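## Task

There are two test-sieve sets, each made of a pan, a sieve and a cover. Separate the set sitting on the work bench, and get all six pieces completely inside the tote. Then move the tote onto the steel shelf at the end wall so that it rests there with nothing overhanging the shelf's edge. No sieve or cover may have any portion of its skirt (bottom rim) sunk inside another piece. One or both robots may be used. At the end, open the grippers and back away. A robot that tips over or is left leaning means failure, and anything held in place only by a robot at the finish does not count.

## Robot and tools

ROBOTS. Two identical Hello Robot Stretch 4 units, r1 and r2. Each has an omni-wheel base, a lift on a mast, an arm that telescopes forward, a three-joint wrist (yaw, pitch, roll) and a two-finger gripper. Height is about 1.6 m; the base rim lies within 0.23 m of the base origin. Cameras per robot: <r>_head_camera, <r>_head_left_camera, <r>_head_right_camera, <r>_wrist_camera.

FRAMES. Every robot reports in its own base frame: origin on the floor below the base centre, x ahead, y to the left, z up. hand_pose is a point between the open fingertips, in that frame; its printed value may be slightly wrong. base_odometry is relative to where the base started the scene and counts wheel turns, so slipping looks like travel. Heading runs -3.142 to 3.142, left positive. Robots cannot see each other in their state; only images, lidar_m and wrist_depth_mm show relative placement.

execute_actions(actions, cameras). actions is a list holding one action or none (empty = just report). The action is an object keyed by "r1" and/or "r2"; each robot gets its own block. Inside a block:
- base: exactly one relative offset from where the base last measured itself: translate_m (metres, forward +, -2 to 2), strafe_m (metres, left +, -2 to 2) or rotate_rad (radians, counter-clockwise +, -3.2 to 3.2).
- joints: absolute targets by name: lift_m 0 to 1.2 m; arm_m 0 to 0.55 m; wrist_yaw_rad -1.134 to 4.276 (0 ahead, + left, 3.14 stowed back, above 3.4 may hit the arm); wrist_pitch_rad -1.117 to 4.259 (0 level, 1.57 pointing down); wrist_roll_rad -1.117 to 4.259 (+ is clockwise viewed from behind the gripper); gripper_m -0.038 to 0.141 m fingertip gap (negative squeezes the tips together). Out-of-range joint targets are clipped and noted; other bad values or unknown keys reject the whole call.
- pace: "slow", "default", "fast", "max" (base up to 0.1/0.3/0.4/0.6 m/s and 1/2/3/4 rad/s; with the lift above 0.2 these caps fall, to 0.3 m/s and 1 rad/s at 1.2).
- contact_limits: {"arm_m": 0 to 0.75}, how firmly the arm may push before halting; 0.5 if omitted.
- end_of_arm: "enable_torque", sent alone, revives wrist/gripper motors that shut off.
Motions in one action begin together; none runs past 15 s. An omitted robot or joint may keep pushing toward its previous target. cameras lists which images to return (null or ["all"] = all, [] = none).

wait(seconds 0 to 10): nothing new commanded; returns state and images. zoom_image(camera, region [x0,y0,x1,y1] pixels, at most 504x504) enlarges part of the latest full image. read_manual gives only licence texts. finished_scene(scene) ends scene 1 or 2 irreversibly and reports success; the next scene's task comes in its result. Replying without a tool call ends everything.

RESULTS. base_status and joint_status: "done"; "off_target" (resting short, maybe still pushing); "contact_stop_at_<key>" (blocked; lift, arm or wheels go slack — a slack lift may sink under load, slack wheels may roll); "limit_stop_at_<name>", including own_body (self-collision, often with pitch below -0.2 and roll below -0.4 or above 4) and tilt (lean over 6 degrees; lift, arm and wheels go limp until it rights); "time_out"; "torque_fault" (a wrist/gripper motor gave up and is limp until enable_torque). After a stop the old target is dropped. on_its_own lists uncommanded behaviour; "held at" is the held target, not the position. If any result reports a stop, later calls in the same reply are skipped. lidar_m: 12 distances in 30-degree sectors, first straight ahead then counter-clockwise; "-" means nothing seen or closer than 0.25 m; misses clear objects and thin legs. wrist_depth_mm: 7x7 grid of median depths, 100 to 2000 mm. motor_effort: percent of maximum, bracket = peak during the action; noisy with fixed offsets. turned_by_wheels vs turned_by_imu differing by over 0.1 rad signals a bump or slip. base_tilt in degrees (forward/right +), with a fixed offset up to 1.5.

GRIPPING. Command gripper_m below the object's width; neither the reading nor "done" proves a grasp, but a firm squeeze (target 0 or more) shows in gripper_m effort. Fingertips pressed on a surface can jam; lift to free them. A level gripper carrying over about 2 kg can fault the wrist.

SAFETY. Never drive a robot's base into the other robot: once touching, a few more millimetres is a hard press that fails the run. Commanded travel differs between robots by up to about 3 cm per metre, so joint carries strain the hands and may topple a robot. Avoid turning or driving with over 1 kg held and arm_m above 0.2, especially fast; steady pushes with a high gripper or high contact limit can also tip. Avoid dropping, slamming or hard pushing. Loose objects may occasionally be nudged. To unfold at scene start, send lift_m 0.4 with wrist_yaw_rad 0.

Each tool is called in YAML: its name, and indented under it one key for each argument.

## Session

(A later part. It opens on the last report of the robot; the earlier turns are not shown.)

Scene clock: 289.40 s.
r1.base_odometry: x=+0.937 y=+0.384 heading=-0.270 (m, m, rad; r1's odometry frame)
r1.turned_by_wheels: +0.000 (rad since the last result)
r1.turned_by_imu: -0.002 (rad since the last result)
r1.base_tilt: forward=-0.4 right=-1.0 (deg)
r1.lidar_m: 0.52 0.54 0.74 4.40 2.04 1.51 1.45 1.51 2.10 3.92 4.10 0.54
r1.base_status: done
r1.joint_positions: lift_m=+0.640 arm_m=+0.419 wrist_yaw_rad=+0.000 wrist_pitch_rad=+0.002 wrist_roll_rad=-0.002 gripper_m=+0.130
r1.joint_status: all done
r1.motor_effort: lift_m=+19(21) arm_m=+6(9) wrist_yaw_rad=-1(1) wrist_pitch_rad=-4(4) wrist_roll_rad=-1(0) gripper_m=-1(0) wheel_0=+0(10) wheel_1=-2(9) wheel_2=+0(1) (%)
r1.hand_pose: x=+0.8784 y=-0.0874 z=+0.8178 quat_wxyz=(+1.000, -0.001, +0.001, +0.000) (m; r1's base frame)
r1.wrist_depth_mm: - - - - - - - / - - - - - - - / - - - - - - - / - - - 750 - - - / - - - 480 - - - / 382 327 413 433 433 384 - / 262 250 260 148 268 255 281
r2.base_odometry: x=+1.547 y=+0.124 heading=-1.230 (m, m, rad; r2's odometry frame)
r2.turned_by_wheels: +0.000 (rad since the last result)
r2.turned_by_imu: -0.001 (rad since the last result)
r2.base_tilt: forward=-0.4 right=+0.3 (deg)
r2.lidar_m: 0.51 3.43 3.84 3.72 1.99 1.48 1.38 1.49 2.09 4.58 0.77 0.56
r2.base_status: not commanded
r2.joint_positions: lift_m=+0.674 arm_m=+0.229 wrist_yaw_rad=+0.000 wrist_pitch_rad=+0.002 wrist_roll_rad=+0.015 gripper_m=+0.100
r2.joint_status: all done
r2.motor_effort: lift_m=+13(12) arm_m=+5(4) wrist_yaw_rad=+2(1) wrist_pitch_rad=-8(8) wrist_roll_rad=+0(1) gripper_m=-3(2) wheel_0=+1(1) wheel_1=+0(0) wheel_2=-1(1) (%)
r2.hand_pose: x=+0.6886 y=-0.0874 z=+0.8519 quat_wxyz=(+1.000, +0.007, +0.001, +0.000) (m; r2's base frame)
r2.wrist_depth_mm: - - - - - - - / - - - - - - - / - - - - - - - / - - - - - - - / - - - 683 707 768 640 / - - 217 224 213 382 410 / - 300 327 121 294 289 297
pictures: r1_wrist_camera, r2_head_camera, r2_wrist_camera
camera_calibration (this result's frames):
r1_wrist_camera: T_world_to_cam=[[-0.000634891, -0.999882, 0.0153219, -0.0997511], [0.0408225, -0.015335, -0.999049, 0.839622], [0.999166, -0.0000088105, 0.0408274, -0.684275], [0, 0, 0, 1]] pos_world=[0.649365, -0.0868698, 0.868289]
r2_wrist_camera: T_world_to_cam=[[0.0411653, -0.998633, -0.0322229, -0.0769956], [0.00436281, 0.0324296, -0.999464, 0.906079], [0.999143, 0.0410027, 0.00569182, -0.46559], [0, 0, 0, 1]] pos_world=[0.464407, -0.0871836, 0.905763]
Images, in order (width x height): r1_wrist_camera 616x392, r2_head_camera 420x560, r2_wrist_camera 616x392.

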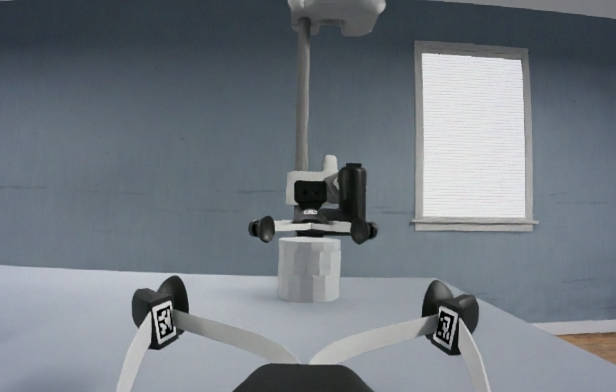

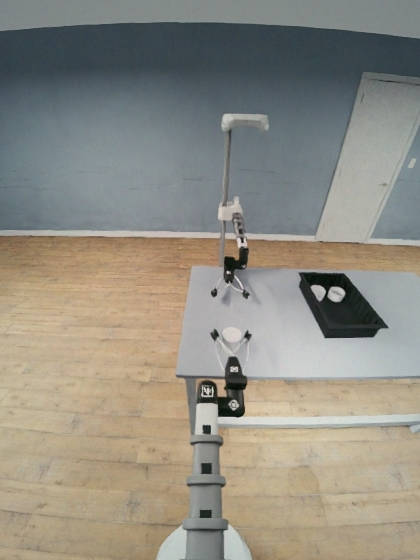

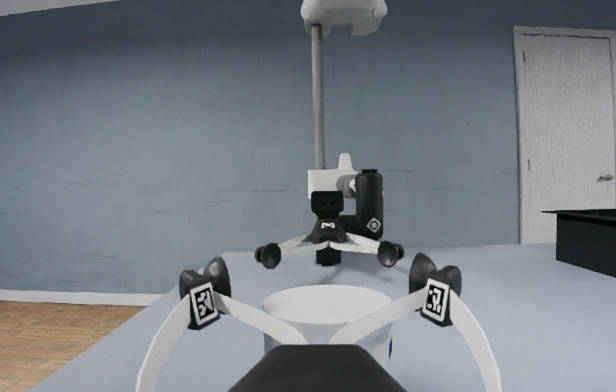

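execute_actions:
  actions:
    - {"r2": {"base": {"strafe_m": -0.004}, "joints": {"lift_m": 0.669, "arm_m": 0.238, "gripper_m": 0.09}, "pace": "slow"}}
  cameras: ["r1_wrist_camera", "r2_wrist_camera", "r2_head_camera"]

zoom_image:
  camera: "r1_wrist_camera"
  region: [240, 200, 390, 310]

Scene clock: 311.93 s.
r1.base_odometry: x=+0.937 y=+0.384 heading=-0.270 (m, m, rad; r1's odometry frame)
r1.turned_by_wheels: +0.000 (rad since the last result)
r1.turned_by_imu: -0.001 (rad since the last result)
r1.base_tilt: forward=-0.4 right=-1.0 (deg)
r1.lidar_m: 0.54 0.54 0.77 4.38 2.04 1.51 1.44 1.54 2.06 3.94 4.09 0.55
r1.base_status: not commanded
r1.joint_positions: lift_m=+0.640 arm_m=+0.419 wrist_yaw_rad=+0.000 wrist_pitch_rad=+0.002 wrist_roll_rad=-0.002 gripper_m=+0.130
r1.joint_status: not commanded
r1.motor_effort: lift_m=+18(18) arm_m=+5(6) wrist_yaw_rad=-1(1) wrist_pitch_rad=-4(4) wrist_roll_rad=+0(0) gripper_m=-1(1) wheel_0=+0(0) wheel_1=-2(2) wheel_2=+0(0) (%)
r1.hand_pose: x=+0.8784 y=-0.0874 z=+0.8178 quat_wxyz=(+1.000, -0.001, +0.001, +0.000) (m; r1's base frame)
r1.wrist_depth_mm: - - - - - - - / - - - - - - - / - - - - - - - / - - - 866 - - - / - - - 480 - - - / 382 327 415 427 430 382 - / 262 250 263 148 267 256 285
r2.base_odometry: x=+1.543 y=+0.123 heading=-1.230 (m, m, rad; r2's odometry frame)
r2.turned_by_wheels: +0.000 (rad since the last result)
r2.turned_by_imu: -0.001 (rad since the last result)
r2.base_tilt: forward=-0.4 right=+0.3 (deg)
r2.lidar_m: 0.54 3.43 3.82 3.71 1.98 1.50 1.40 1.47 2.10 4.58 0.76 0.56
r2.base_status: done
r2.joint_positions: lift_m=+0.669 arm_m=+0.237 wrist_yaw_rad=+0.000 wrist_pitch_rad=+0.002 wrist_roll_rad=+0.015 gripper_m=+0.090
r2.joint_status: all done
r2.motor_effort: lift_m=+14(15) arm_m=+5(5) wrist_yaw_rad=+1(1) wrist_pitch_rad=-7(7) wrist_roll_rad=-1(2) gripper_m=-1(5) wheel_0=+2(4) wheel_1=+0(1) wheel_2=-1(2) (%)
r2.hand_pose: x=+0.6966 y=-0.0874 z=+0.8469 quat_wxyz=(+1.000, +0.007, +0.001, +0.000) (m; r2's base frame)
r2.wrist_depth_mm: - - - - - - - / - - - - - - - / - - - - - - - / - - - - - - - / - - - 676 676 750 609 / - - 200 208 205 375 394 / - 289 296 120 283 276 286
pictures: r1_wrist_camera, r2_head_camera, r2_wrist_camera
camera_calibration (this result's frames):
r1_wrist_camera: T_world_to_cam=[[-0.000634787, -0.999882, 0.0153219, -0.0997511], [0.0408225, -0.015335, -0.999049, 0.839622], [0.999166, -0.000008706, 0.0408275, -0.684276], [0, 0, 0, 1]] pos_world=[0.649367, -0.0868698, 0.868289]
r2_wrist_camera: T_world_to_cam=[[0.0411654, -0.998633, -0.0322229, -0.0774848], [0.00436284, 0.0324295, -0.999465, 0.901063], [0.999143, 0.0410028, 0.00569185, -0.473537], [0, 0, 0, 1]] pos_world=[0.472389, -0.0871836, 0.900779]
Images, in order (width x height): r1_wrist_camera 616x392, r2_head_camera 420x560, r2_wrist_camera 616x392.

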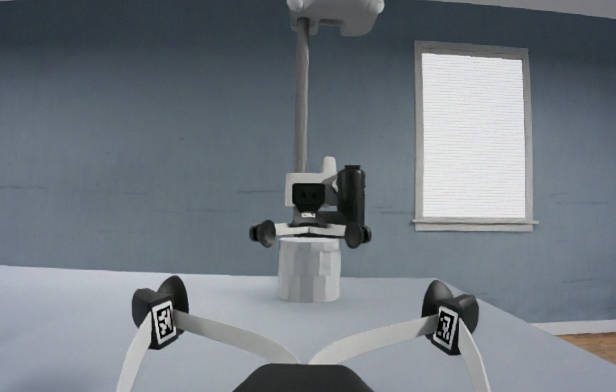

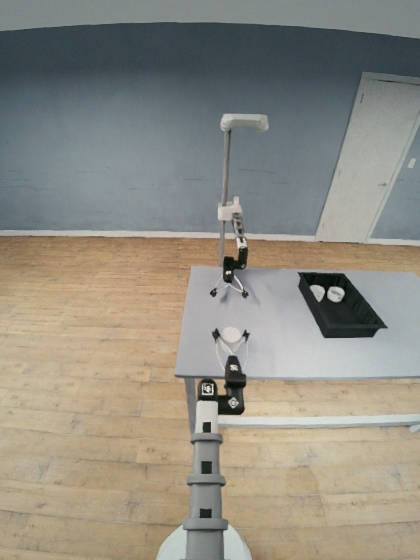

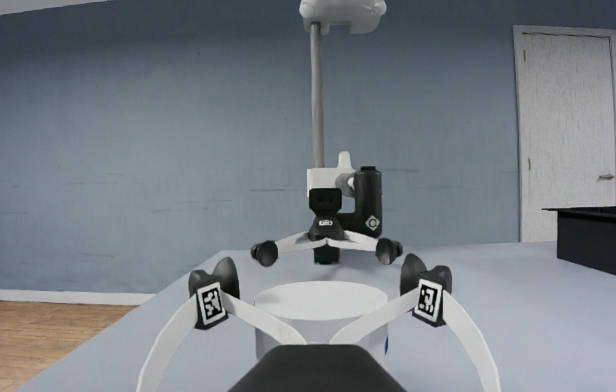

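Region (240, 200, 390, 310) of r1_wrist_camera's 616x392 image, scaled by 3.360; it fills the top 370 rows of this view, and the rest is white.

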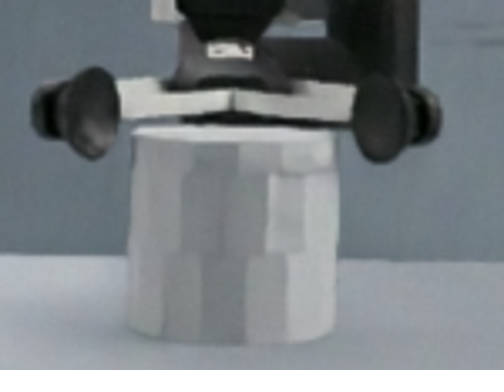

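execute_actions:
  actions:
    - {"r2": {"joints": {"gripper_m": 0.05}, "pace": "slow"}}
  cameras: ["r1_wrist_camera", "r2_wrist_camera"]

zoom_image:
  camera: "r1_wrist_camera"
  region: [240, 200, 390, 310]

Scene clock: 318.87 s.
r1.base_odometry: x=+0.937 y=+0.384 heading=-0.270 (m, m, rad; r1's odometry frame)
r1.turned_by_wheels: +0.000 (rad since the last result)
r1.turned_by_imu: -0.001 (rad since the last result)
r1.base_tilt: forward=-0.3 right=-1.0 (deg)
r1.lidar_m: 0.51 0.53 0.74 4.37 2.04 1.51 1.44 1.52 2.08 3.94 4.08 0.55
r1.base_status: not commanded
r1.joint_positions: lift_m=+0.640 arm_m=+0.419 wrist_yaw_rad=+0.000 wrist_pitch_rad=+0.002 wrist_roll_rad=-0.002 gripper_m=+0.130
r1.joint_status: not commanded
r1.motor_effort: lift_m=+18(18) arm_m=+6(6) wrist_yaw_rad=-1(1) wrist_pitch_rad=-4(4) wrist_roll_rad=-1(0) gripper_m=+0(0) wheel_0=+0(0) wheel_1=-2(2) wheel_2=+0(0) (%)
r1.hand_pose: x=+0.8784 y=-0.0874 z=+0.8178 quat_wxyz=(+1.000, -0.001, +0.001, +0.000) (m; r1's base frame)
r1.wrist_depth_mm: - - - - - - - / - - - - - - - / - - - - - - - / - - - 904 - - - / - - - 484 - - - / 382 325 415 430 436 382 - / 260 250 264 148 267 256 282
r2.base_odometry: x=+1.543 y=+0.123 heading=-1.230 (m, m, rad; r2's odometry frame)
r2.turned_by_wheels: +0.000 (rad since the last result)
r2.turned_by_imu: -0.001 (rad since the last result)
r2.base_tilt: forward=-0.4 right=+0.3 (deg)
r2.lidar_m: 0.53 3.45 3.85 3.70 1.98 1.47 1.41 1.48 2.09 4.60 0.77 0.56
r2.base_status: not commanded
r2.joint_positions: lift_m=+0.669 arm_m=+0.237 wrist_yaw_rad=+0.000 wrist_pitch_rad=+0.002 wrist_roll_rad=+0.015 gripper_m=+0.050
r2.joint_status: all done
r2.motor_effort: lift_m=+13(13) arm_m=+4(5) wrist_yaw_rad=+1(2) wrist_pitch_rad=-5(7) wrist_roll_rad=-1(0) gripper_m=-14(17) wheel_0=+2(2) wheel_1=+0(0) wheel_2=-1(1) (%)
r2.hand_pose: x=+0.6966 y=-0.0874 z=+0.8471 quat_wxyz=(+1.000, +0.007, +0.001, +0.000) (m; r2's base frame)
r2.wrist_depth_mm: - - - - - - - / - - - - - - - / - - - - - - - / - - - - - - - / - - - 668 691 750 621 / - - 195 211 193 402 399 / - 289 297 124 285 274 289
pictures: r1_wrist_camera, r2_wrist_camera
camera_calibration (this result's frames):
r1_wrist_camera: T_world_to_cam=[[-0.00063485, -0.999882, 0.015322, -0.0997512], [0.0408227, -0.0153351, -0.999049, 0.839622], [0.999166, -0.0000087629, 0.0408276, -0.684276], [0, 0, 0, 1]] pos_world=[0.649367, -0.0868698, 0.868289]
r2_wrist_camera: T_world_to_cam=[[0.0411864, -0.998633, -0.032196, -0.0775181], [0.00501636, 0.0324296, -0.999461, 0.900793], [0.999139, 0.0410027, 0.00634516, -0.474136], [0, 0, 0, 1]] pos_world=[0.472401, -0.0871836, 0.900821]
Images, in order (width x height): r1_wrist_camera 616x392, r2_wrist_camera 616x392.

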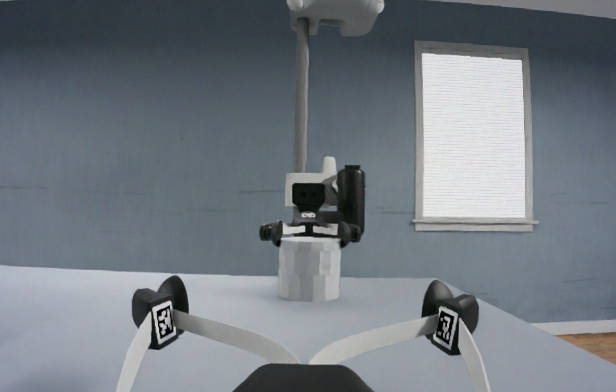

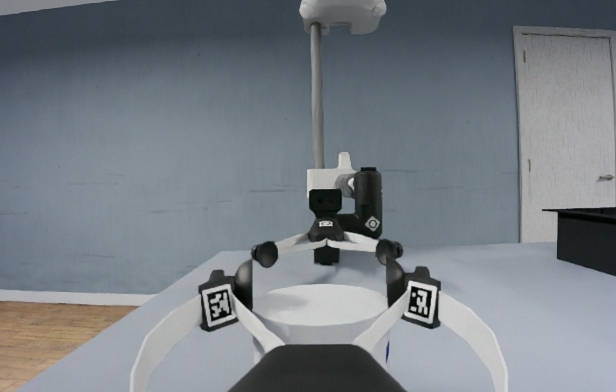

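Region (240, 200, 390, 310) of r1_wrist_camera's 616x392 image, scaled by 3.360; it fills the top 370 rows of this view, and the rest is white.

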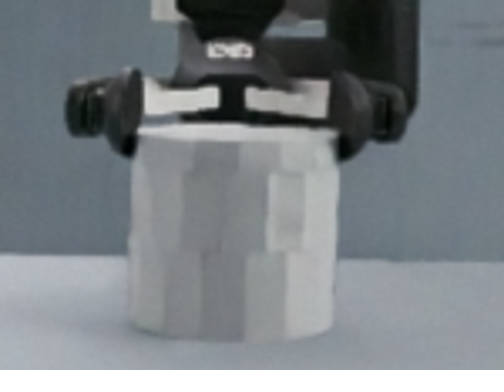

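execute_actions:
  actions:
    - {"r2": {"joints": {"lift_m": 0.679}, "pace": "slow"}}
  cameras: ["r1_wrist_camera"]

zoom_image:
  camera: "r1_wrist_camera"
  region: [240, 200, 390, 310]

Scene clock: 324.13 s.
r1.base_odometry: x=+0.937 y=+0.384 heading=-0.270 (m, m, rad; r1's odometry frame)
r1.turned_by_wheels: +0.000 (rad since the last result)
r1.turned_by_imu: -0.001 (rad since the last result)
r1.base_tilt: forward=-0.4 right=-1.0 (deg)
r1.lidar_m: 0.53 0.56 0.77 4.41 2.07 1.52 1.42 1.54 2.09 3.93 4.07 0.55
r1.base_status: not commanded
r1.joint_positions: lift_m=+0.640 arm_m=+0.419 wrist_yaw_rad=+0.000 wrist_pitch_rad=+0.002 wrist_roll_rad=-0.002 gripper_m=+0.130
r1.joint_status: not commanded
r1.motor_effort: lift_m=+18(19) arm_m=+5(6) wrist_yaw_rad=-2(1) wrist_pitch_rad=-4(4) wrist_roll_rad=+1(0) gripper_m=-3(1) wheel_0=+0(0) wheel_1=-2(2) wheel_2=+0(0) (%)
r1.hand_pose: x=+0.8784 y=-0.0874 z=+0.8178 quat_wxyz=(+1.000, -0.001, +0.001, +0.000) (m; r1's base frame)
r1.wrist_depth_mm: - - - - - - - / - - - - - - - / - - - - - - - / - - - 778 - - - / - - - 488 - - - / 384 327 415 430 433 384 - / 263 251 263 148 268 257 283
r2.base_odometry: x=+1.543 y=+0.123 heading=-1.230 (m, m, rad; r2's odometry frame)
r2.turned_by_wheels: +0.000 (rad since the last result)
r2.turned_by_imu: -0.001 (rad since the last result)
r2.base_tilt: forward=-0.5 right=+0.3 (deg)
r2.lidar_m: 0.51 3.42 3.84 3.72 2.02 1.49 1.41 1.50 2.11 4.56 0.76 0.56
r2.base_status: not commanded
r2.joint_positions: lift_m=+0.679 arm_m=+0.237 wrist_yaw_rad=+0.000 wrist_pitch_rad=+0.003 wrist_roll_rad=+0.015 gripper_m=+0.050
r2.joint_status: all done
r2.motor_effort: lift_m=+22(22) arm_m=+4(4) wrist_yaw_rad=+1(1) wrist_pitch_rad=-9(9) wrist_roll_rad=-1(1) gripper_m=-8(12) wheel_0=+2(1) wheel_1=+0(0) wheel_2=-1(1) (%)
r2.hand_pose: x=+0.6967 y=-0.0874 z=+0.8561 quat_wxyz=(+1.000, +0.007, +0.001, +0.000) (m; r2's base frame)
r2.wrist_depth_mm: - - - - - - - / - - - - - - - / - - - - - - - / - - - - - - - / - - - 676 723 788 647 / - - 195 211 193 424 418 / - 307 314 124 301 290 306
pictures: r1_wrist_camera
camera_calibration (this result's frames):
r1_wrist_camera: T_world_to_cam=[[-0.000634669, -0.999882, 0.0153219, -0.0997513], [0.0408226, -0.0153351, -0.999049, 0.839622], [0.999166, -0.0000085842, 0.0408275, -0.684276], [0, 0, 0, 1]] pos_world=[0.649367, -0.0868697, 0.868289]
Images, in order (width x height): r1_wrist_camera 616x392.

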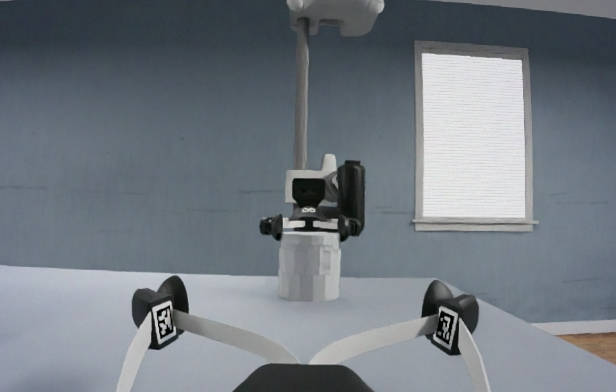

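Region (240, 200, 390, 310) of r1_wrist_camera's 616x392 image, scaled by 3.360; it fills the top 370 rows of this view, and the rest is white.

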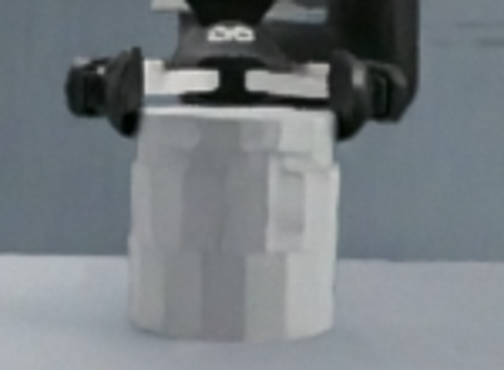

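execute_actions:
  actions:
    - {"r2": {"joints": {"lift_m": 0.71}, "pace": "slow"}}
  cameras: ["r1_wrist_camera"]

zoom_image:
  camera: "r1_wrist_camera"
  region: [230, 170, 400, 310]

Scene clock: 328.87 s.
r1.base_odometry: x=+0.937 y=+0.384 heading=-0.270 (m, m, rad; r1's odometry frame)
r1.turned_by_wheels: +0.000 (rad since the last result)
r1.turned_by_imu: -0.001 (rad since the last result)
r1.base_tilt: forward=-0.4 right=-1.0 (deg)
r1.lidar_m: 0.53 0.55 0.74 4.39 2.06 1.51 1.44 1.50 2.09 3.93 4.08 0.51
r1.base_status: not commanded
r1.joint_positions: lift_m=+0.640 arm_m=+0.419 wrist_yaw_rad=+0.000 wrist_pitch_rad=+0.002 wrist_roll_rad=-0.002 gripper_m=+0.130
r1.joint_status: not commanded
r1.motor_effort: lift_m=+19(18) arm_m=+5(6) wrist_yaw_rad=-1(0) wrist_pitch_rad=-4(4) wrist_roll_rad=+0(1) gripper_m=+0(0) wheel_0=+0(0) wheel_1=-2(2) wheel_2=+0(0) (%)
r1.hand_pose: x=+0.8784 y=-0.0874 z=+0.8178 quat_wxyz=(+1.000, -0.001, +0.001, +0.000) (m; r1's base frame)
r1.wrist_depth_mm: - - - - - - - / - - - - - - - / - - - - - - - / - - - 668 - - - / - - - 1205 - - - / 382 325 413 430 436 382 - / 263 249 263 148 267 255 283
r2.base_odometry: x=+1.543 y=+0.123 heading=-1.230 (m, m, rad; r2's odometry frame)
r2.turned_by_wheels: +0.000 (rad since the last result)
r2.turned_by_imu: -0.001 (rad since the last result)
r2.base_tilt: forward=-0.4 right=+0.3 (deg)
r2.lidar_m: 0.52 3.41 3.85 3.73 2.00 1.48 1.40 1.48 2.11 4.59 0.75 0.55
r2.base_status: not commanded
r2.joint_positions: lift_m=+0.710 arm_m=+0.237 wrist_yaw_rad=+0.000 wrist_pitch_rad=+0.003 wrist_roll_rad=+0.015 gripper_m=+0.050
r2.joint_status: all done
r2.motor_effort: lift_m=+21(17) arm_m=+4(4) wrist_yaw_rad=+2(1) wrist_pitch_rad=-9(8) wrist_roll_rad=-1(0) gripper_m=-16(14) wheel_0=+2(2) wheel_1=+0(0) wheel_2=-1(0) (%)
r2.hand_pose: x=+0.6967 y=-0.0874 z=+0.8871 quat_wxyz=(+1.000, +0.007, +0.001, +0.000) (m; r2's base frame)
r2.wrist_depth_mm: - - - - - - - / - - - - - - - / - - - - - - - / - - - - - - - / - - - 778 - - 676 / - - 194 211 193 517 508 / - 375 394 124 370 351 368
pictures: r1_wrist_camera
camera_calibration (this result's frames):
r1_wrist_camera: T_world_to_cam=[[-0.000634848, -0.999882, 0.0153219, -0.0997511], [0.0408226, -0.015335, -0.999049, 0.839622], [0.999166, -0.0000087661, 0.0408275, -0.684276], [0, 0, 0, 1]] pos_world=[0.649367, -0.0868698, 0.868289]
Images, in order (width x height): r1_wrist_camera 616x392.

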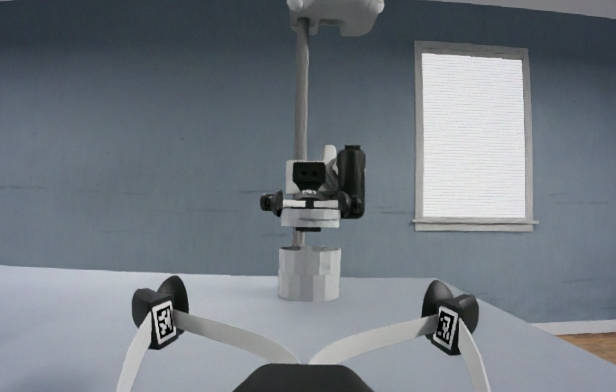

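Region (230, 170, 400, 310) of r1_wrist_camera's 616x392 image, scaled by 2.965; it fills the top 415 rows of this view, and the rest is white.

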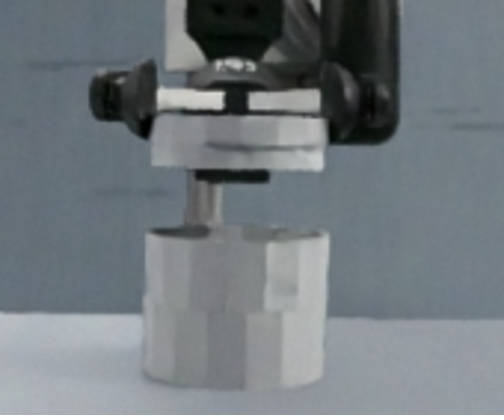

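execute_actions:
  actions:
    - {"r2": {"base": {"strafe_m": -0.545}, "joints": {"arm_m": 0.126}}, "r1": {"joints": {"wrist_yaw_rad": 0.5, "lift_m": 0.72}}}
  cameras: ["r1_wrist_camera", "r2_head_camera", "r2_wrist_camera"]

Scene clock: 384.80 s.
r1.base_odometry: x=+0.937 y=+0.384 heading=-0.270 (m, m, rad; r1's odometry frame)
r1.turned_by_wheels: +0.000 (rad since the last result)
r1.turned_by_imu: -0.001 (rad since the last result)
r1.base_tilt: forward=-0.3 right=-1.0 (deg)
r1.lidar_m: 0.51 0.53 0.74 4.41 2.04 1.52 1.43 1.52 2.06 3.94 4.08 0.55
r1.base_status: not commanded
r1.joint_positions: lift_m=+0.720 arm_m=+0.419 wrist_yaw_rad=+0.500 wrist_pitch_rad=+0.002 wrist_roll_rad=-0.002 gripper_m=+0.130
r1.joint_status: all done
r1.motor_effort: lift_m=+23(22) arm_m=+5(6) wrist_yaw_rad=+2(4) wrist_pitch_rad=-4(5) wrist_roll_rad=+0(1) gripper_m=-1(0) wheel_0=+0(0) wheel_1=-2(2) wheel_2=+0(0) (%)
r1.hand_pose: x=+0.8851 y=+0.0615 z=+0.8974 quat_wxyz=(+0.969, -0.001, +0.001, +0.247) (m; r1's base frame)
r1.wrist_depth_mm: - - - - 1281 - - / - - - - - - - / - - - - - - - / - - - - - - - / - - - 1255 - - - / 535 394 654 - - - - / 349 397 459 148 466 421 368
r2.base_odometry: x=+1.029 y=-0.059 heading=-1.230 (m, m, rad; r2's odometry frame)
r2.turned_by_wheels: +0.000 (rad since the last result)
r2.turned_by_imu: -0.001 (rad since the last result)
r2.base_tilt: forward=-0.5 right=+0.3 (deg)
r2.lidar_m: 0.51 0.53 0.77 4.27 1.99 1.48 1.42 1.49 2.08 4.05 0.77 0.52
r2.base_status: done
r2.joint_positions: lift_m=+0.710 arm_m=+0.127 wrist_yaw_rad=+0.000 wrist_pitch_rad=+0.003 wrist_roll_rad=+0.015 gripper_m=+0.050
r2.joint_status: all done
r2.motor_effort: lift_m=+21(22) arm_m=-4(7) wrist_yaw_rad=+2(1) wrist_pitch_rad=-10(9) wrist_roll_rad=-1(1) gripper_m=-13(19) wheel_0=-1(8) wheel_1=+1(6) wheel_2=-1(0) (%)
r2.hand_pose: x=+0.5862 y=-0.0874 z=+0.8871 quat_wxyz=(+1.000, +0.007, +0.002, +0.000) (m; r2's base frame)
r2.wrist_depth_mm: - - 1618 - - - - / - - - - - - - / - - - - - - - / - 917 - - - - - / - - 917 768 699 - 917 / 559 564 195 211 193 517 504 / 394 373 384 124 370 353 370
pictures: r1_wrist_camera, r2_head_camera, r2_wrist_camera
camera_calibration (this result's frames):
r1_wrist_camera: T_world_to_cam=[[0.478371, -0.878024, 0.0153219, -0.383568], [0.0431825, 0.00609317, -0.999049, 0.917759], [0.877096, 0.478577, 0.0408301, -0.615539], [0, 0, 0, 1]] pos_world=[0.683743, -0.0477915, 0.947896]
r2_wrist_camera: T_world_to_cam=[[0.0411635, -0.998632, -0.0322551, -0.0716078], [0.00357903, 0.0324297, -0.999468, 0.942146], [0.999146, 0.0410262, 0.00490905, -0.362724], [0, 0, 0, 1]] pos_world=[0.36199, -0.0871821, 0.941115]
Images, in order (width x height): r1_wrist_camera 616x392, r2_head_camera 420x560, r2_wrist_camera 616x392.

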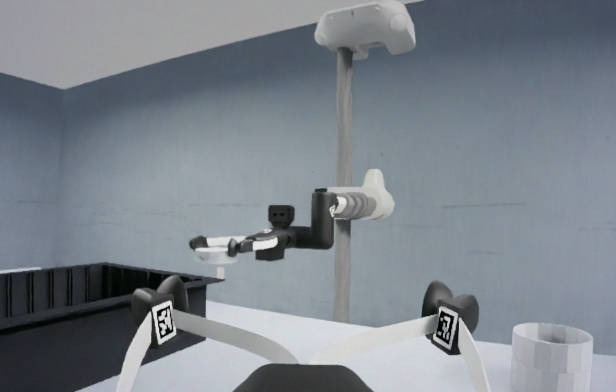

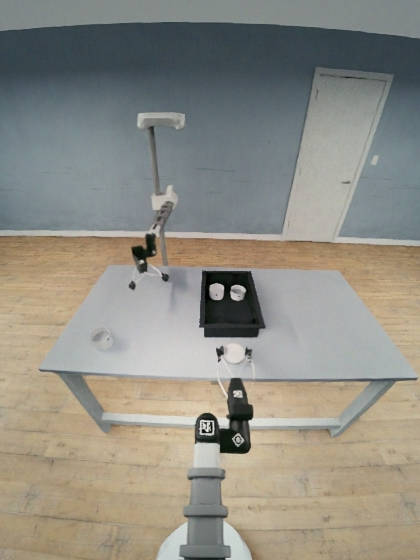

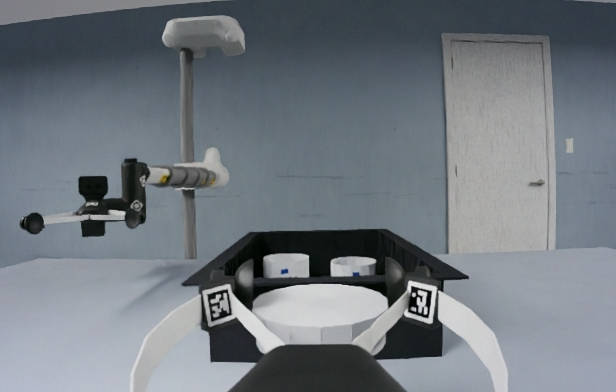

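execute_actions:
  actions:
    - {"r2": {"joints": {"lift_m": 0.624}}}
  cameras: ["r1_wrist_camera", "r2_head_camera"]

zoom_image:
  camera: "r1_wrist_camera"
  region: [170, 230, 350, 340]

Scene clock: 389.77 s.
r1.base_odometry: x=+0.937 y=+0.384 heading=-0.270 (m, m, rad; r1's odometry frame)
r1.turned_by_wheels: +0.000 (rad since the last result)
r1.turned_by_imu: -0.001 (rad since the last result)
r1.base_tilt: forward=-0.4 right=-1.0 (deg)
r1.lidar_m: 0.49 0.53 0.74 4.38 2.07 1.52 1.44 1.52 2.07 3.92 4.08 0.54
r1.base_status: not commanded
r1.joint_positions: lift_m=+0.720 arm_m=+0.419 wrist_yaw_rad=+0.500 wrist_pitch_rad=+0.002 wrist_roll_rad=-0.002 gripper_m=+0.130
r1.joint_status: not commanded
r1.motor_effort: lift_m=+23(24) arm_m=+6(6) wrist_yaw_rad=+0(1) wrist_pitch_rad=-5(4) wrist_roll_rad=+0(0) gripper_m=-1(1) wheel_0=+0(0) wheel_1=-2(2) wheel_2=+0(0) (%)
r1.hand_pose: x=+0.8851 y=+0.0615 z=+0.8974 quat_wxyz=(+0.969, -0.001, +0.001, +0.247) (m; r1's base frame)
r1.wrist_depth_mm: - - - - 1255 - - / - - - - - - - / - - - - - - - / - - - - - - - / - - - 917 - - - / 535 399 647 1281 - - - / 349 394 455 148 459 427 364
r2.base_odometry: x=+1.029 y=-0.059 heading=-1.230 (m, m, rad; r2's odometry frame)
r2.turned_by_wheels: +0.000 (rad since the last result)
r2.turned_by_imu: -0.001 (rad since the last result)
r2.base_tilt: forward=-0.5 right=+0.3 (deg)
r2.lidar_m: 0.51 0.53 0.78 4.27 2.01 1.46 1.41 1.51 2.14 4.06 0.73 0.55
r2.base_status: not commanded
r2.joint_positions: lift_m=+0.624 arm_m=+0.127 wrist_yaw_rad=+0.000 wrist_pitch_rad=+0.003 wrist_roll_rad=+0.015 gripper_m=+0.050
r2.joint_status: all done
r2.motor_effort: lift_m=+13(19) arm_m=-4(4) wrist_yaw_rad=+1(1) wrist_pitch_rad=-9(10) wrist_roll_rad=-1(1) gripper_m=-14(13) wheel_0=-1(1) wheel_1=+0(1) wheel_2=-1(1) (%)
r2.hand_pose: x=+0.5862 y=-0.0874 z=+0.8017 quat_wxyz=(+1.000, +0.007, +0.002, +0.000) (m; r2's base frame)
r2.wrist_depth_mm: - - - - - - - / - - - - - - - / - 1078 - - - - - / - - 1576 382 379 - - / 569 574 382 382 379 500 480 / 290 296 195 211 193 270 266 / 207 194 211 124 194 186 -
pictures: r1_wrist_camera, r2_head_camera
camera_calibration (this result's frames):
r1_wrist_camera: T_world_to_cam=[[0.478371, -0.878024, 0.0153218, -0.383568], [0.0431826, 0.00609323, -0.999049, 0.917759], [0.877096, 0.478577, 0.0408302, -0.615539], [0, 0, 0, 1]] pos_world=[0.683743, -0.0477915, 0.947896]
Images, in order (width x height): r1_wrist_camera 616x392, r2_head_camera 420x560.

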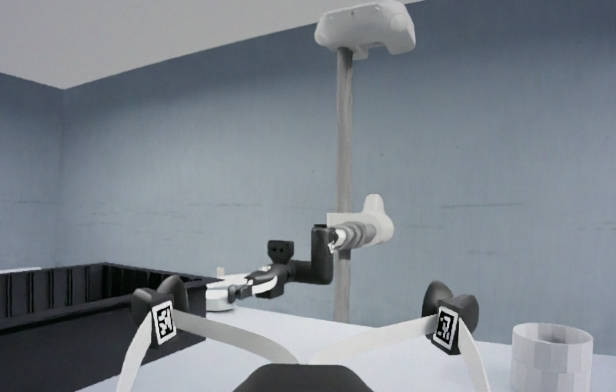

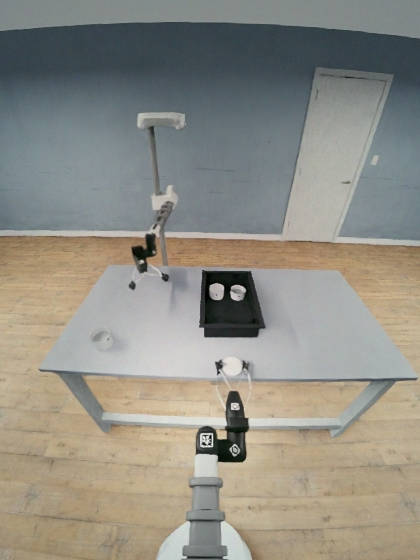

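Region (170, 230, 350, 340) of r1_wrist_camera's 616x392 image, scaled by 2.800.

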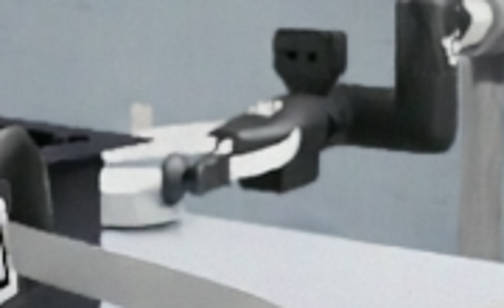

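zoom_image:
  camera: "r2_head_camera"
  region: [180, 320, 290, 410]

Region (180, 320, 290, 410) of r2_head_camera's 420x560 image, scaled by 4.582, with more detail than that image has; it fills the top 412 rows of this view, and the rest is white.

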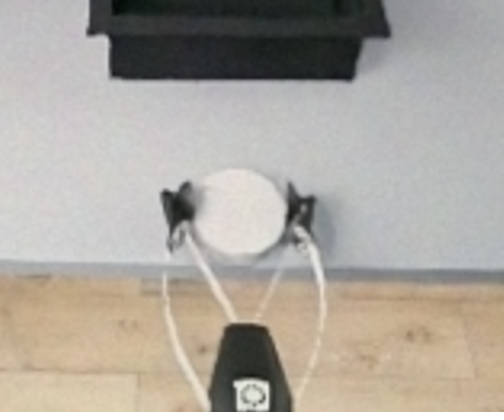

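execute_actions:
  actions:
    - {"r2": {"joints": {"arm_m": 0.157}, "pace": "slow"}}
  cameras: []

execute_actions:
  actions:
    - {"r2": {"joints": {"lift_m": 0.618}, "pace": "slow"}}
  cameras: ["r1_wrist_camera", "r2_head_camera"]

zoom_image:
  camera: "r1_wrist_camera"
  region: [170, 230, 350, 340]

Scene clock: 402.73 s.
r1.base_odometry: x=+0.937 y=+0.384 heading=-0.270 (m, m, rad; r1's odometry frame)
r1.turned_by_wheels: +0.000 (rad since the last result)
r1.turned_by_imu: -0.001 (rad since the last result)
r1.base_tilt: forward=-0.4 right=-1.0 (deg)
r1.lidar_m: 0.53 0.52 0.75 4.39 2.05 1.50 1.45 1.53 2.02 3.93 4.09 0.54
r1.base_status: not commanded
r1.joint_positions: lift_m=+0.720 arm_m=+0.419 wrist_yaw_rad=+0.500 wrist_pitch_rad=+0.002 wrist_roll_rad=-0.002 gripper_m=+0.130
r1.joint_status: not commanded
r1.motor_effort: lift_m=+23(23) arm_m=+6(6) wrist_yaw_rad=+0(1) wrist_pitch_rad=-4(4) wrist_roll_rad=+0(1) gripper_m=-1(1) wheel_0=+0(0) wheel_1=-2(2) wheel_2=+0(0) (%)
r1.hand_pose: x=+0.8851 y=+0.0615 z=+0.8974 quat_wxyz=(+0.969, -0.001, +0.001, +0.247) (m; r1's base frame)
r1.wrist_depth_mm: - - - - 1229 - - / - - - - - - - / - - - - - - - / - - - - - - - / - - - 904 - - - / 525 399 654 1281 - - - / 349 394 452 149 466 424 368
r2.base_odometry: x=+1.029 y=-0.059 heading=-1.230 (m, m, rad; r2's odometry frame)
r2.turned_by_wheels: +0.000 (rad since the last result)
r2.turned_by_imu: -0.001 (rad since the last result)
r2.base_tilt: forward=-0.4 right=+0.3 (deg)
r2.lidar_m: 0.52 0.56 0.77 4.25 1.99 1.51 1.42 1.48 2.12 4.05 0.76 0.57
r2.base_status: not commanded
r2.joint_positions: lift_m=+0.624 arm_m=+0.156 wrist_yaw_rad=+0.000 wrist_pitch_rad=+0.003 wrist_roll_rad=+0.015 gripper_m=+0.050
r2.joint_status: all done
r2.motor_effort: lift_m=+13(13) arm_m=+4(5) wrist_yaw_rad=+0(0) wrist_pitch_rad=-9(10) wrist_roll_rad=-1(1) gripper_m=-16(15) wheel_0=-1(1) wheel_1=+0(1) wheel_2=-1(1) (%)
r2.hand_pose: x=+0.6156 y=-0.0874 z=+0.8017 quat_wxyz=(+1.000, +0.007, +0.002, +0.000) (m; r2's base frame)
r2.wrist_depth_mm: - - - - - - - / - - - - - - - / - - - - - - - / - - 351 351 349 - - / 569 574 351 349 351 484 477 / 289 296 195 211 194 268 265 / 206 194 211 124 195 183 -
pictures: none
No camera images: the call's "cameras" was empty. Leave "cameras" out to get every camera's image.

Scene clock: 403.37 s.
r1.base_odometry: x=+0.937 y=+0.384 heading=-0.270 (m, m, rad; r1's odometry frame)
r1.turned_by_wheels: +0.000 (rad since the last result)
r1.turned_by_imu: +0.000 (rad since the last result)
r1.base_tilt: forward=-0.4 right=-1.0 (deg)
r1.lidar_m: 0.49 0.54 0.75 4.39 2.05 1.53 1.44 1.50 2.08 3.94 4.07 0.54
r1.base_status: not commanded
r1.joint_positions: lift_m=+0.720 arm_m=+0.419 wrist_yaw_rad=+0.500 wrist_pitch_rad=+0.002 wrist_roll_rad=-0.002 gripper_m=+0.130
r1.joint_status: not commanded
r1.motor_effort: lift_m=+23(23) arm_m=+5(5) wrist_yaw_rad=+2(0) wrist_pitch_rad=-4(4) wrist_roll_rad=+0(0) gripper_m=-1(2) wheel_0=+0(0) wheel_1=-2(2) wheel_2=+0(0) (%)
r1.hand_pose: x=+0.8851 y=+0.0615 z=+0.8974 quat_wxyz=(+0.969, -0.001, +0.001, +0.247) (m; r1's base frame)
r1.wrist_depth_mm: - - - - 1255 - - / - - - - - - - / - - - - - - - / - - - - - - - / - - - 976 - - - / 530 397 647 1255 - - - / 347 397 455 148 462 421 368
r2.base_odometry: x=+1.029 y=-0.059 heading=-1.230 (m, m, rad; r2's odometry frame)
r2.turned_by_wheels: +0.000 (rad since the last result)
r2.turned_by_imu: +0.000 (rad since the last result)
r2.base_tilt: forward=-0.4 right=+0.3 (deg)
r2.lidar_m: 0.52 0.55 0.78 4.27 2.01 1.47 1.40 1.50 2.09 4.04 0.77 0.56
r2.base_status: not commanded
r2.joint_positions: lift_m=+0.618 arm_m=+0.156 wrist_yaw_rad=+0.000 wrist_pitch_rad=+0.001 wrist_roll_rad=+0.015 gripper_m=+0.050
r2.joint_status: all done
r2.motor_effort: lift_m=+13(15) arm_m=+4(5) wrist_yaw_rad=+1(2) wrist_pitch_rad=-4(12) wrist_roll_rad=-1(1) gripper_m=-16(10) wheel_0=-1(1) wheel_1=+1(1) wheel_2=-1(1) (%)
r2.hand_pose: x=+0.6156 y=-0.0874 z=+0.7962 quat_wxyz=(+1.000, +0.007, +0.001, +0.000) (m; r2's base frame)
r2.wrist_depth_mm: - - - - - - - / - - - - - - - / - - - - - - - / - - 351 351 347 - - / 549 549 351 349 349 466 459 / 276 279 193 210 194 256 253 / 196 184 202 124 185 175 -
pictures: r1_wrist_camera, r2_head_camera
camera_calibration (this result's frames):
r1_wrist_camera: T_world_to_cam=[[0.478371, -0.878024, 0.0153218, -0.383568], [0.0431825, 0.00609331, -0.999049, 0.917759], [0.877096, 0.478577, 0.0408302, -0.615539], [0, 0, 0, 1]] pos_world=[0.683743, -0.0477915, 0.947896]
Images, in order (width x height): r1_wrist_camera 616x392, r2_head_camera 420x560.

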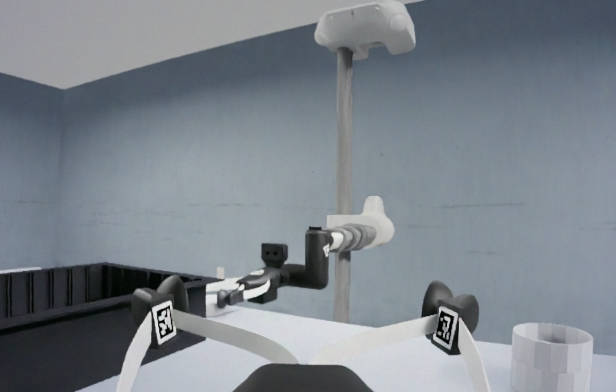

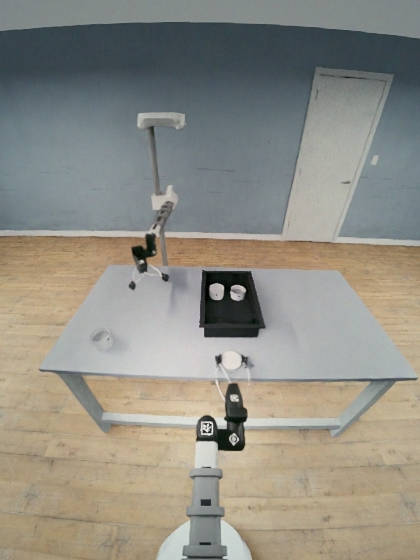

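Region (170, 230, 350, 340) of r1_wrist_camera's 616x392 image, scaled by 2.800.

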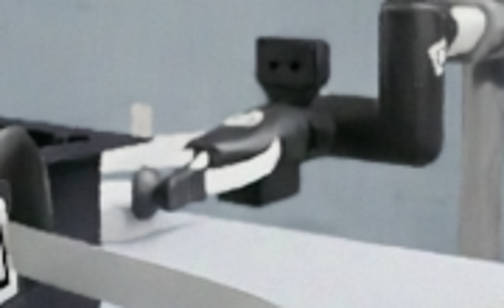

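execute_actions:
  actions:
    - {"r2": {"joints": {"gripper_m": 0.115}}}
  cameras: []

execute_actions:
  actions:
    - {"r2": {"joints": {"lift_m": 0.95}, "pace": "fast"}}
  cameras: []

execute_actions:
  actions:
    - {"r2": {"joints": {"wrist_pitch_rad": 1.2, "arm_m": 0.332}, "pace": "fast"}}
  cameras: ["r1_wrist_camera", "r2_head_camera", "r2_wrist_camera"]

Scene clock: 427.17 s.
r1.base_odometry: x=+0.937 y=+0.384 heading=-0.270 (m, m, rad; r1's odometry frame)
r1.turned_by_wheels: +0.000 (rad since the last result)
r1.turned_by_imu: -0.001 (rad since the last result)
r1.base_tilt: forward=-0.3 right=-1.0 (deg)
r1.lidar_m: 0.51 0.54 0.73 4.39 2.01 1.51 1.43 1.48 2.10 3.94 4.08 0.54
r1.base_status: not commanded
r1.joint_positions: lift_m=+0.720 arm_m=+0.419 wrist_yaw_rad=+0.500 wrist_pitch_rad=+0.002 wrist_roll_rad=-0.002 gripper_m=+0.130
r1.joint_status: not commanded
r1.motor_effort: lift_m=+23(23) arm_m=+5(5) wrist_yaw_rad=+1(0) wrist_pitch_rad=-4(4) wrist_roll_rad=-1(0) gripper_m=-1(1) wheel_0=+0(0) wheel_1=-2(2) wheel_2=+0(0) (%)
r1.hand_pose: x=+0.8851 y=+0.0615 z=+0.8974 quat_wxyz=(+0.969, -0.001, +0.001, +0.247) (m; r1's base frame)
r1.wrist_depth_mm: - - - - 1255 - - / - - - - - - - / - - - - - - - / - - - - - - - / - - - 976 - - - / 535 397 654 1308 - - - / 347 399 459 148 462 421 364
r2.base_odometry: x=+1.029 y=-0.059 heading=-1.230 (m, m, rad; r2's odometry frame)
r2.turned_by_wheels: +0.000 (rad since the last result)
r2.turned_by_imu: -0.001 (rad since the last result)
r2.base_tilt: forward=-0.5 right=+0.3 (deg)
r2.lidar_m: 0.53 0.55 0.74 4.27 2.00 1.48 1.41 1.48 2.10 4.04 0.74 0.55
r2.base_status: not commanded
r2.joint_positions: lift_m=+0.618 arm_m=+0.156 wrist_yaw_rad=+0.000 wrist_pitch_rad=+0.002 wrist_roll_rad=+0.015 gripper_m=+0.115
r2.joint_status: all done
r2.motor_effort: lift_m=+13(13) arm_m=+4(4) wrist_yaw_rad=+2(1) wrist_pitch_rad=-6(5) wrist_roll_rad=+0(0) gripper_m=+1(12) wheel_0=-1(1) wheel_1=+0(0) wheel_2=-1(1) (%)
r2.hand_pose: x=+0.6156 y=-0.0874 z=+0.7960 quat_wxyz=(+1.000, +0.007, +0.001, +0.000) (m; r2's base frame)
r2.wrist_depth_mm: - - - - - - - / - - - - - - - / - - - - - - - / - - 349 349 349 - - / 539 535 349 349 349 459 452 / 273 274 210 207 224 221 251 / 195 183 200 120 193 178 -
pictures: none
No camera images: the call's "cameras" was empty. Leave "cameras" out to get every camera's image.

Scene clock: 429.07 s.
r1.base_odometry: x=+0.937 y=+0.384 heading=-0.270 (m, m, rad; r1's odometry frame)
r1.turned_by_wheels: +0.000 (rad since the last result)
r1.turned_by_imu: +0.000 (rad since the last result)
r1.base_tilt: forward=-0.4 right=-1.0 (deg)
r1.lidar_m: 0.50 0.56 0.77 4.40 2.04 1.48 1.44 1.52 2.05 3.94 4.06 0.54
r1.base_status: not commanded
r1.joint_positions: lift_m=+0.720 arm_m=+0.419 wrist_yaw_rad=+0.500 wrist_pitch_rad=+0.002 wrist_roll_rad=-0.002 gripper_m=+0.130
r1.joint_status: not commanded
r1.motor_effort: lift_m=+23(23) arm_m=+5(6) wrist_yaw_rad=+0(2) wrist_pitch_rad=-4(4) wrist_roll_rad=-1(0) gripper_m=-1(2) wheel_0=+0(0) wheel_1=-2(2) wheel_2=+0(0) (%)
r1.hand_pose: x=+0.8851 y=+0.0615 z=+0.8974 quat_wxyz=(+0.969, -0.001, +0.001, +0.247) (m; r1's base frame)
r1.wrist_depth_mm: - - - - 1255 - - / - - - - - - - / - - - 976 - - - / - - - - - - - / - - - - - - - / 535 397 661 - - - - / 345 394 455 148 466 424 366
r2.base_odometry: x=+1.029 y=-0.059 heading=-1.230 (m, m, rad; r2's odometry frame)
r2.turned_by_wheels: +0.000 (rad since the last result)
r2.turned_by_imu: +0.000 (rad since the last result)
r2.base_tilt: forward=-0.4 right=+0.4 (deg)
r2.lidar_m: 0.50 0.54 0.78 4.26 2.02 1.46 1.42 1.48 2.11 4.05 0.79 0.57
r2.base_status: not commanded
r2.joint_positions: lift_m=+0.950 arm_m=+0.156 wrist_yaw_rad=+0.000 wrist_pitch_rad=+0.002 wrist_roll_rad=+0.015 gripper_m=+0.115
r2.joint_status: all done
r2.motor_effort: lift_m=+21(21) arm_m=+4(4) wrist_yaw_rad=+1(1) wrist_pitch_rad=-7(8) wrist_roll_rad=+0(1) gripper_m=+0(0) wheel_0=-1(1) wheel_1=+0(0) wheel_2=-1(1) (%)
r2.hand_pose: x=+0.6156 y=-0.0874 z=+1.1273 quat_wxyz=(+1.000, +0.007, +0.001, +0.000) (m; r2's base frame)
r2.wrist_depth_mm: - - - - - - - / - - - - - - - / - - - - - - - / - - - - - - - / - - - - - - - / - 878 216 - - - - / 778 831 1229 120 866 854 878
pictures: none
No camera images: the call's "cameras" was empty. Leave "cameras" out to get every camera's image.

Scene clock: 430.43 s.
r1.base_odometry: x=+0.937 y=+0.384 heading=-0.270 (m, m, rad; r1's odometry frame)
r1.turned_by_wheels: +0.000 (rad since the last result)
r1.turned_by_imu: +0.000 (rad since the last result)
r1.base_tilt: forward=-0.3 right=-1.0 (deg)
r1.lidar_m: 0.51 0.54 0.75 4.40 2.05 1.53 1.44 1.51 2.10 3.93 4.10 0.55
r1.base_status: not commanded
r1.joint_positions: lift_m=+0.720 arm_m=+0.419 wrist_yaw_rad=+0.500 wrist_pitch_rad=+0.002 wrist_roll_rad=-0.002 gripper_m=+0.130
r1.joint_status: not commanded
r1.motor_effort: lift_m=+23(24) arm_m=+5(5) wrist_yaw_rad=+0(1) wrist_pitch_rad=-4(4) wrist_roll_rad=+0(1) gripper_m=-1(1) wheel_0=+0(0) wheel_1=-2(2) wheel_2=+0(0) (%)
r1.hand_pose: x=+0.8851 y=+0.0615 z=+0.8974 quat_wxyz=(+0.969, -0.001, +0.001, +0.247) (m; r1's base frame)
r1.wrist_depth_mm: - - - - 1229 - - / - - - 917 - - - / - - - - - - - / - - - - - - - / - - - - - - - / 530 397 654 - - - - / 345 399 455 148 459 424 366
r2.base_odometry: x=+1.029 y=-0.059 heading=-1.230 (m, m, rad; r2's odometry frame)
r2.turned_by_wheels: +0.000 (rad since the last result)
r2.turned_by_imu: +0.000 (rad since the last result)
r2.base_tilt: forward=-0.5 right=+0.3 (deg)
r2.lidar_m: 0.51 0.55 0.78 4.26 1.99 1.49 1.41 1.48 2.13 4.03 0.73 0.51
r2.base_status: not commanded
r2.joint_positions: lift_m=+0.950 arm_m=+0.331 wrist_yaw_rad=+0.000 wrist_pitch_rad=+1.200 wrist_roll_rad=+0.015 gripper_m=+0.115
r2.joint_status: all done
r2.motor_effort: lift_m=+21(21) arm_m=+4(4) wrist_yaw_rad=+1(2) wrist_pitch_rad=-2(7) wrist_roll_rad=-1(1) gripper_m=+3(3) wheel_0=-1(1) wheel_1=+0(0) wheel_2=-1(1) (%)
r2.hand_pose: x=+0.6066 y=-0.0874 z=+0.8590 quat_wxyz=(+0.825, +0.006, +0.565, -0.004) (m; r2's base frame)
r2.wrist_depth_mm: 427 424 404 407 404 336 402 / 404 394 384 384 382 283 379 / 382 370 330 336 340 353 357 / 355 355 351 347 343 342 338 / 338 334 334 309 325 324 320 / 320 319 216 293 297 303 306 / 307 306 304 120 300 297 296
pictures: r1_wrist_camera, r2_head_camera, r2_wrist_camera
camera_calibration (this result's frames):
r1_wrist_camera: T_world_to_cam=[[0.478371, -0.878024, 0.0153218, -0.383568], [0.0431826, 0.00609336, -0.999049, 0.917759], [0.877095, 0.478577, 0.0408302, -0.615539], [0, 0, 0, 1]] pos_world=[0.683743, -0.0477915, 0.947896]
r2_wrist_camera: T_world_to_cam=[[-0.014954, -0.998635, -0.0500449, -0.0240397], [-0.929282, 0.0323547, -0.36795, 0.937383], [0.369067, 0.0410035, -0.928498, 0.801003], [0, 0, 0, 1]] pos_world=[0.57511, -0.0871796, 1.08744]
Images, in order (width x height): r1_wrist_camera 616x392, r2_head_camera 420x560, r2_wrist_camera 616x392.

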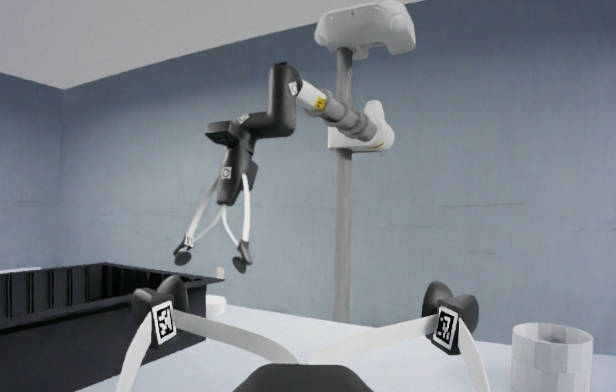

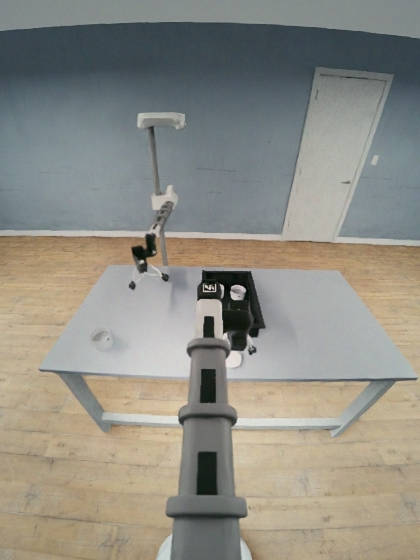

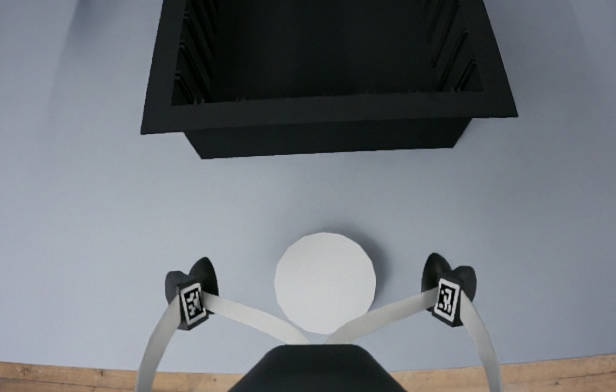

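execute_actions:
  actions:
    - {"r2": {"joints": {"lift_m": 0.89, "arm_m": 0.342}}}
  cameras: ["r1_wrist_camera", "r2_wrist_camera"]

Scene clock: 447.17 s.
r1.base_odometry: x=+0.937 y=+0.384 heading=-0.270 (m, m, rad; r1's odometry frame)
r1.turned_by_wheels: +0.000 (rad since the last result)
r1.turned_by_imu: -0.001 (rad since the last result)
r1.base_tilt: forward=-0.3 right=-1.0 (deg)
r1.lidar_m: 0.51 0.53 0.74 4.39 2.02 1.53 1.46 1.51 2.05 3.93 4.10 0.55
r1.base_status: not commanded
r1.joint_positions: lift_m=+0.720 arm_m=+0.419 wrist_yaw_rad=+0.500 wrist_pitch_rad=+0.002 wrist_roll_rad=-0.002 gripper_m=+0.130
r1.joint_status: not commanded
r1.motor_effort: lift_m=+23(24) arm_m=+5(5) wrist_yaw_rad=+1(0) wrist_pitch_rad=-4(4) wrist_roll_rad=+0(1) gripper_m=+0(1) wheel_0=+0(0) wheel_1=-2(2) wheel_2=+0(0) (%)
r1.hand_pose: x=+0.8851 y=+0.0615 z=+0.8974 quat_wxyz=(+0.969, -0.001, +0.001, +0.247) (m; r1's base frame)
r1.wrist_depth_mm: - - - - 1205 - - / - - - - - - - / - - - 917 - - - / - - - - - - - / - - - - - - - / 535 394 647 - - - - / 349 394 459 148 462 421 364
r2.base_odometry: x=+1.029 y=-0.059 heading=-1.230 (m, m, rad; r2's odometry frame)
r2.turned_by_wheels: +0.000 (rad since the last result)
r2.turned_by_imu: -0.001 (rad since the last result)
r2.base_tilt: forward=-0.5 right=+0.3 (deg)
r2.lidar_m: 0.50 0.53 0.78 4.28 2.02 1.48 1.42 1.50 2.10 4.02 0.76 0.57
r2.base_status: not commanded
r2.joint_positions: lift_m=+0.890 arm_m=+0.341 wrist_yaw_rad=+0.000 wrist_pitch_rad=+1.201 wrist_roll_rad=+0.015 gripper_m=+0.115
r2.joint_status: all done
r2.motor_effort: lift_m=+13(19) arm_m=+4(5) wrist_yaw_rad=+1(1) wrist_pitch_rad=-2(3) wrist_roll_rad=+0(1) gripper_m=+1(2) wheel_0=-1(1) wheel_1=+0(1) wheel_2=-1(1) (%)
r2.hand_pose: x=+0.6165 y=-0.0874 z=+0.7996 quat_wxyz=(+0.825, +0.006, +0.565, -0.004) (m; r2's base frame)
r2.wrist_depth_mm: 349 251 334 332 329 242 220 / 330 220 219 216 245 246 303 / 310 306 296 296 293 293 291 / 293 290 287 283 281 277 276 / 277 273 272 247 266 264 260 / 262 259 216 235 236 247 247 / 251 247 248 120 241 239 -
pictures: r1_wrist_camera, r2_wrist_camera
camera_calibration (this result's frames):
r1_wrist_camera: T_world_to_cam=[[0.478371, -0.878024, 0.0153218, -0.383568], [0.0431825, 0.00609326, -0.999049, 0.917759], [0.877096, 0.478577, 0.0408302, -0.615539], [0, 0, 0, 1]] pos_world=[0.683743, -0.0477915, 0.947896]
r2_wrist_camera: T_world_to_cam=[[-0.0149736, -0.998635, -0.050041, -0.0268566], [-0.929379, 0.0323606, -0.367705, 0.924598], [0.368822, 0.0410012, -0.928595, 0.742407], [0, 0, 0, 1]] pos_world=[0.585084, -0.0871801, 1.02803]
Images, in order (width x height): r1_wrist_camera 616x392, r2_wrist_camera 616x392.

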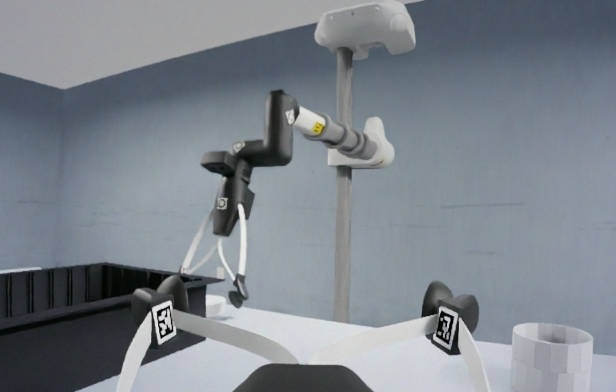

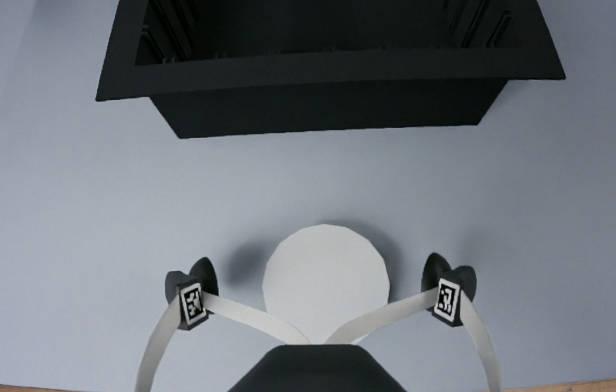

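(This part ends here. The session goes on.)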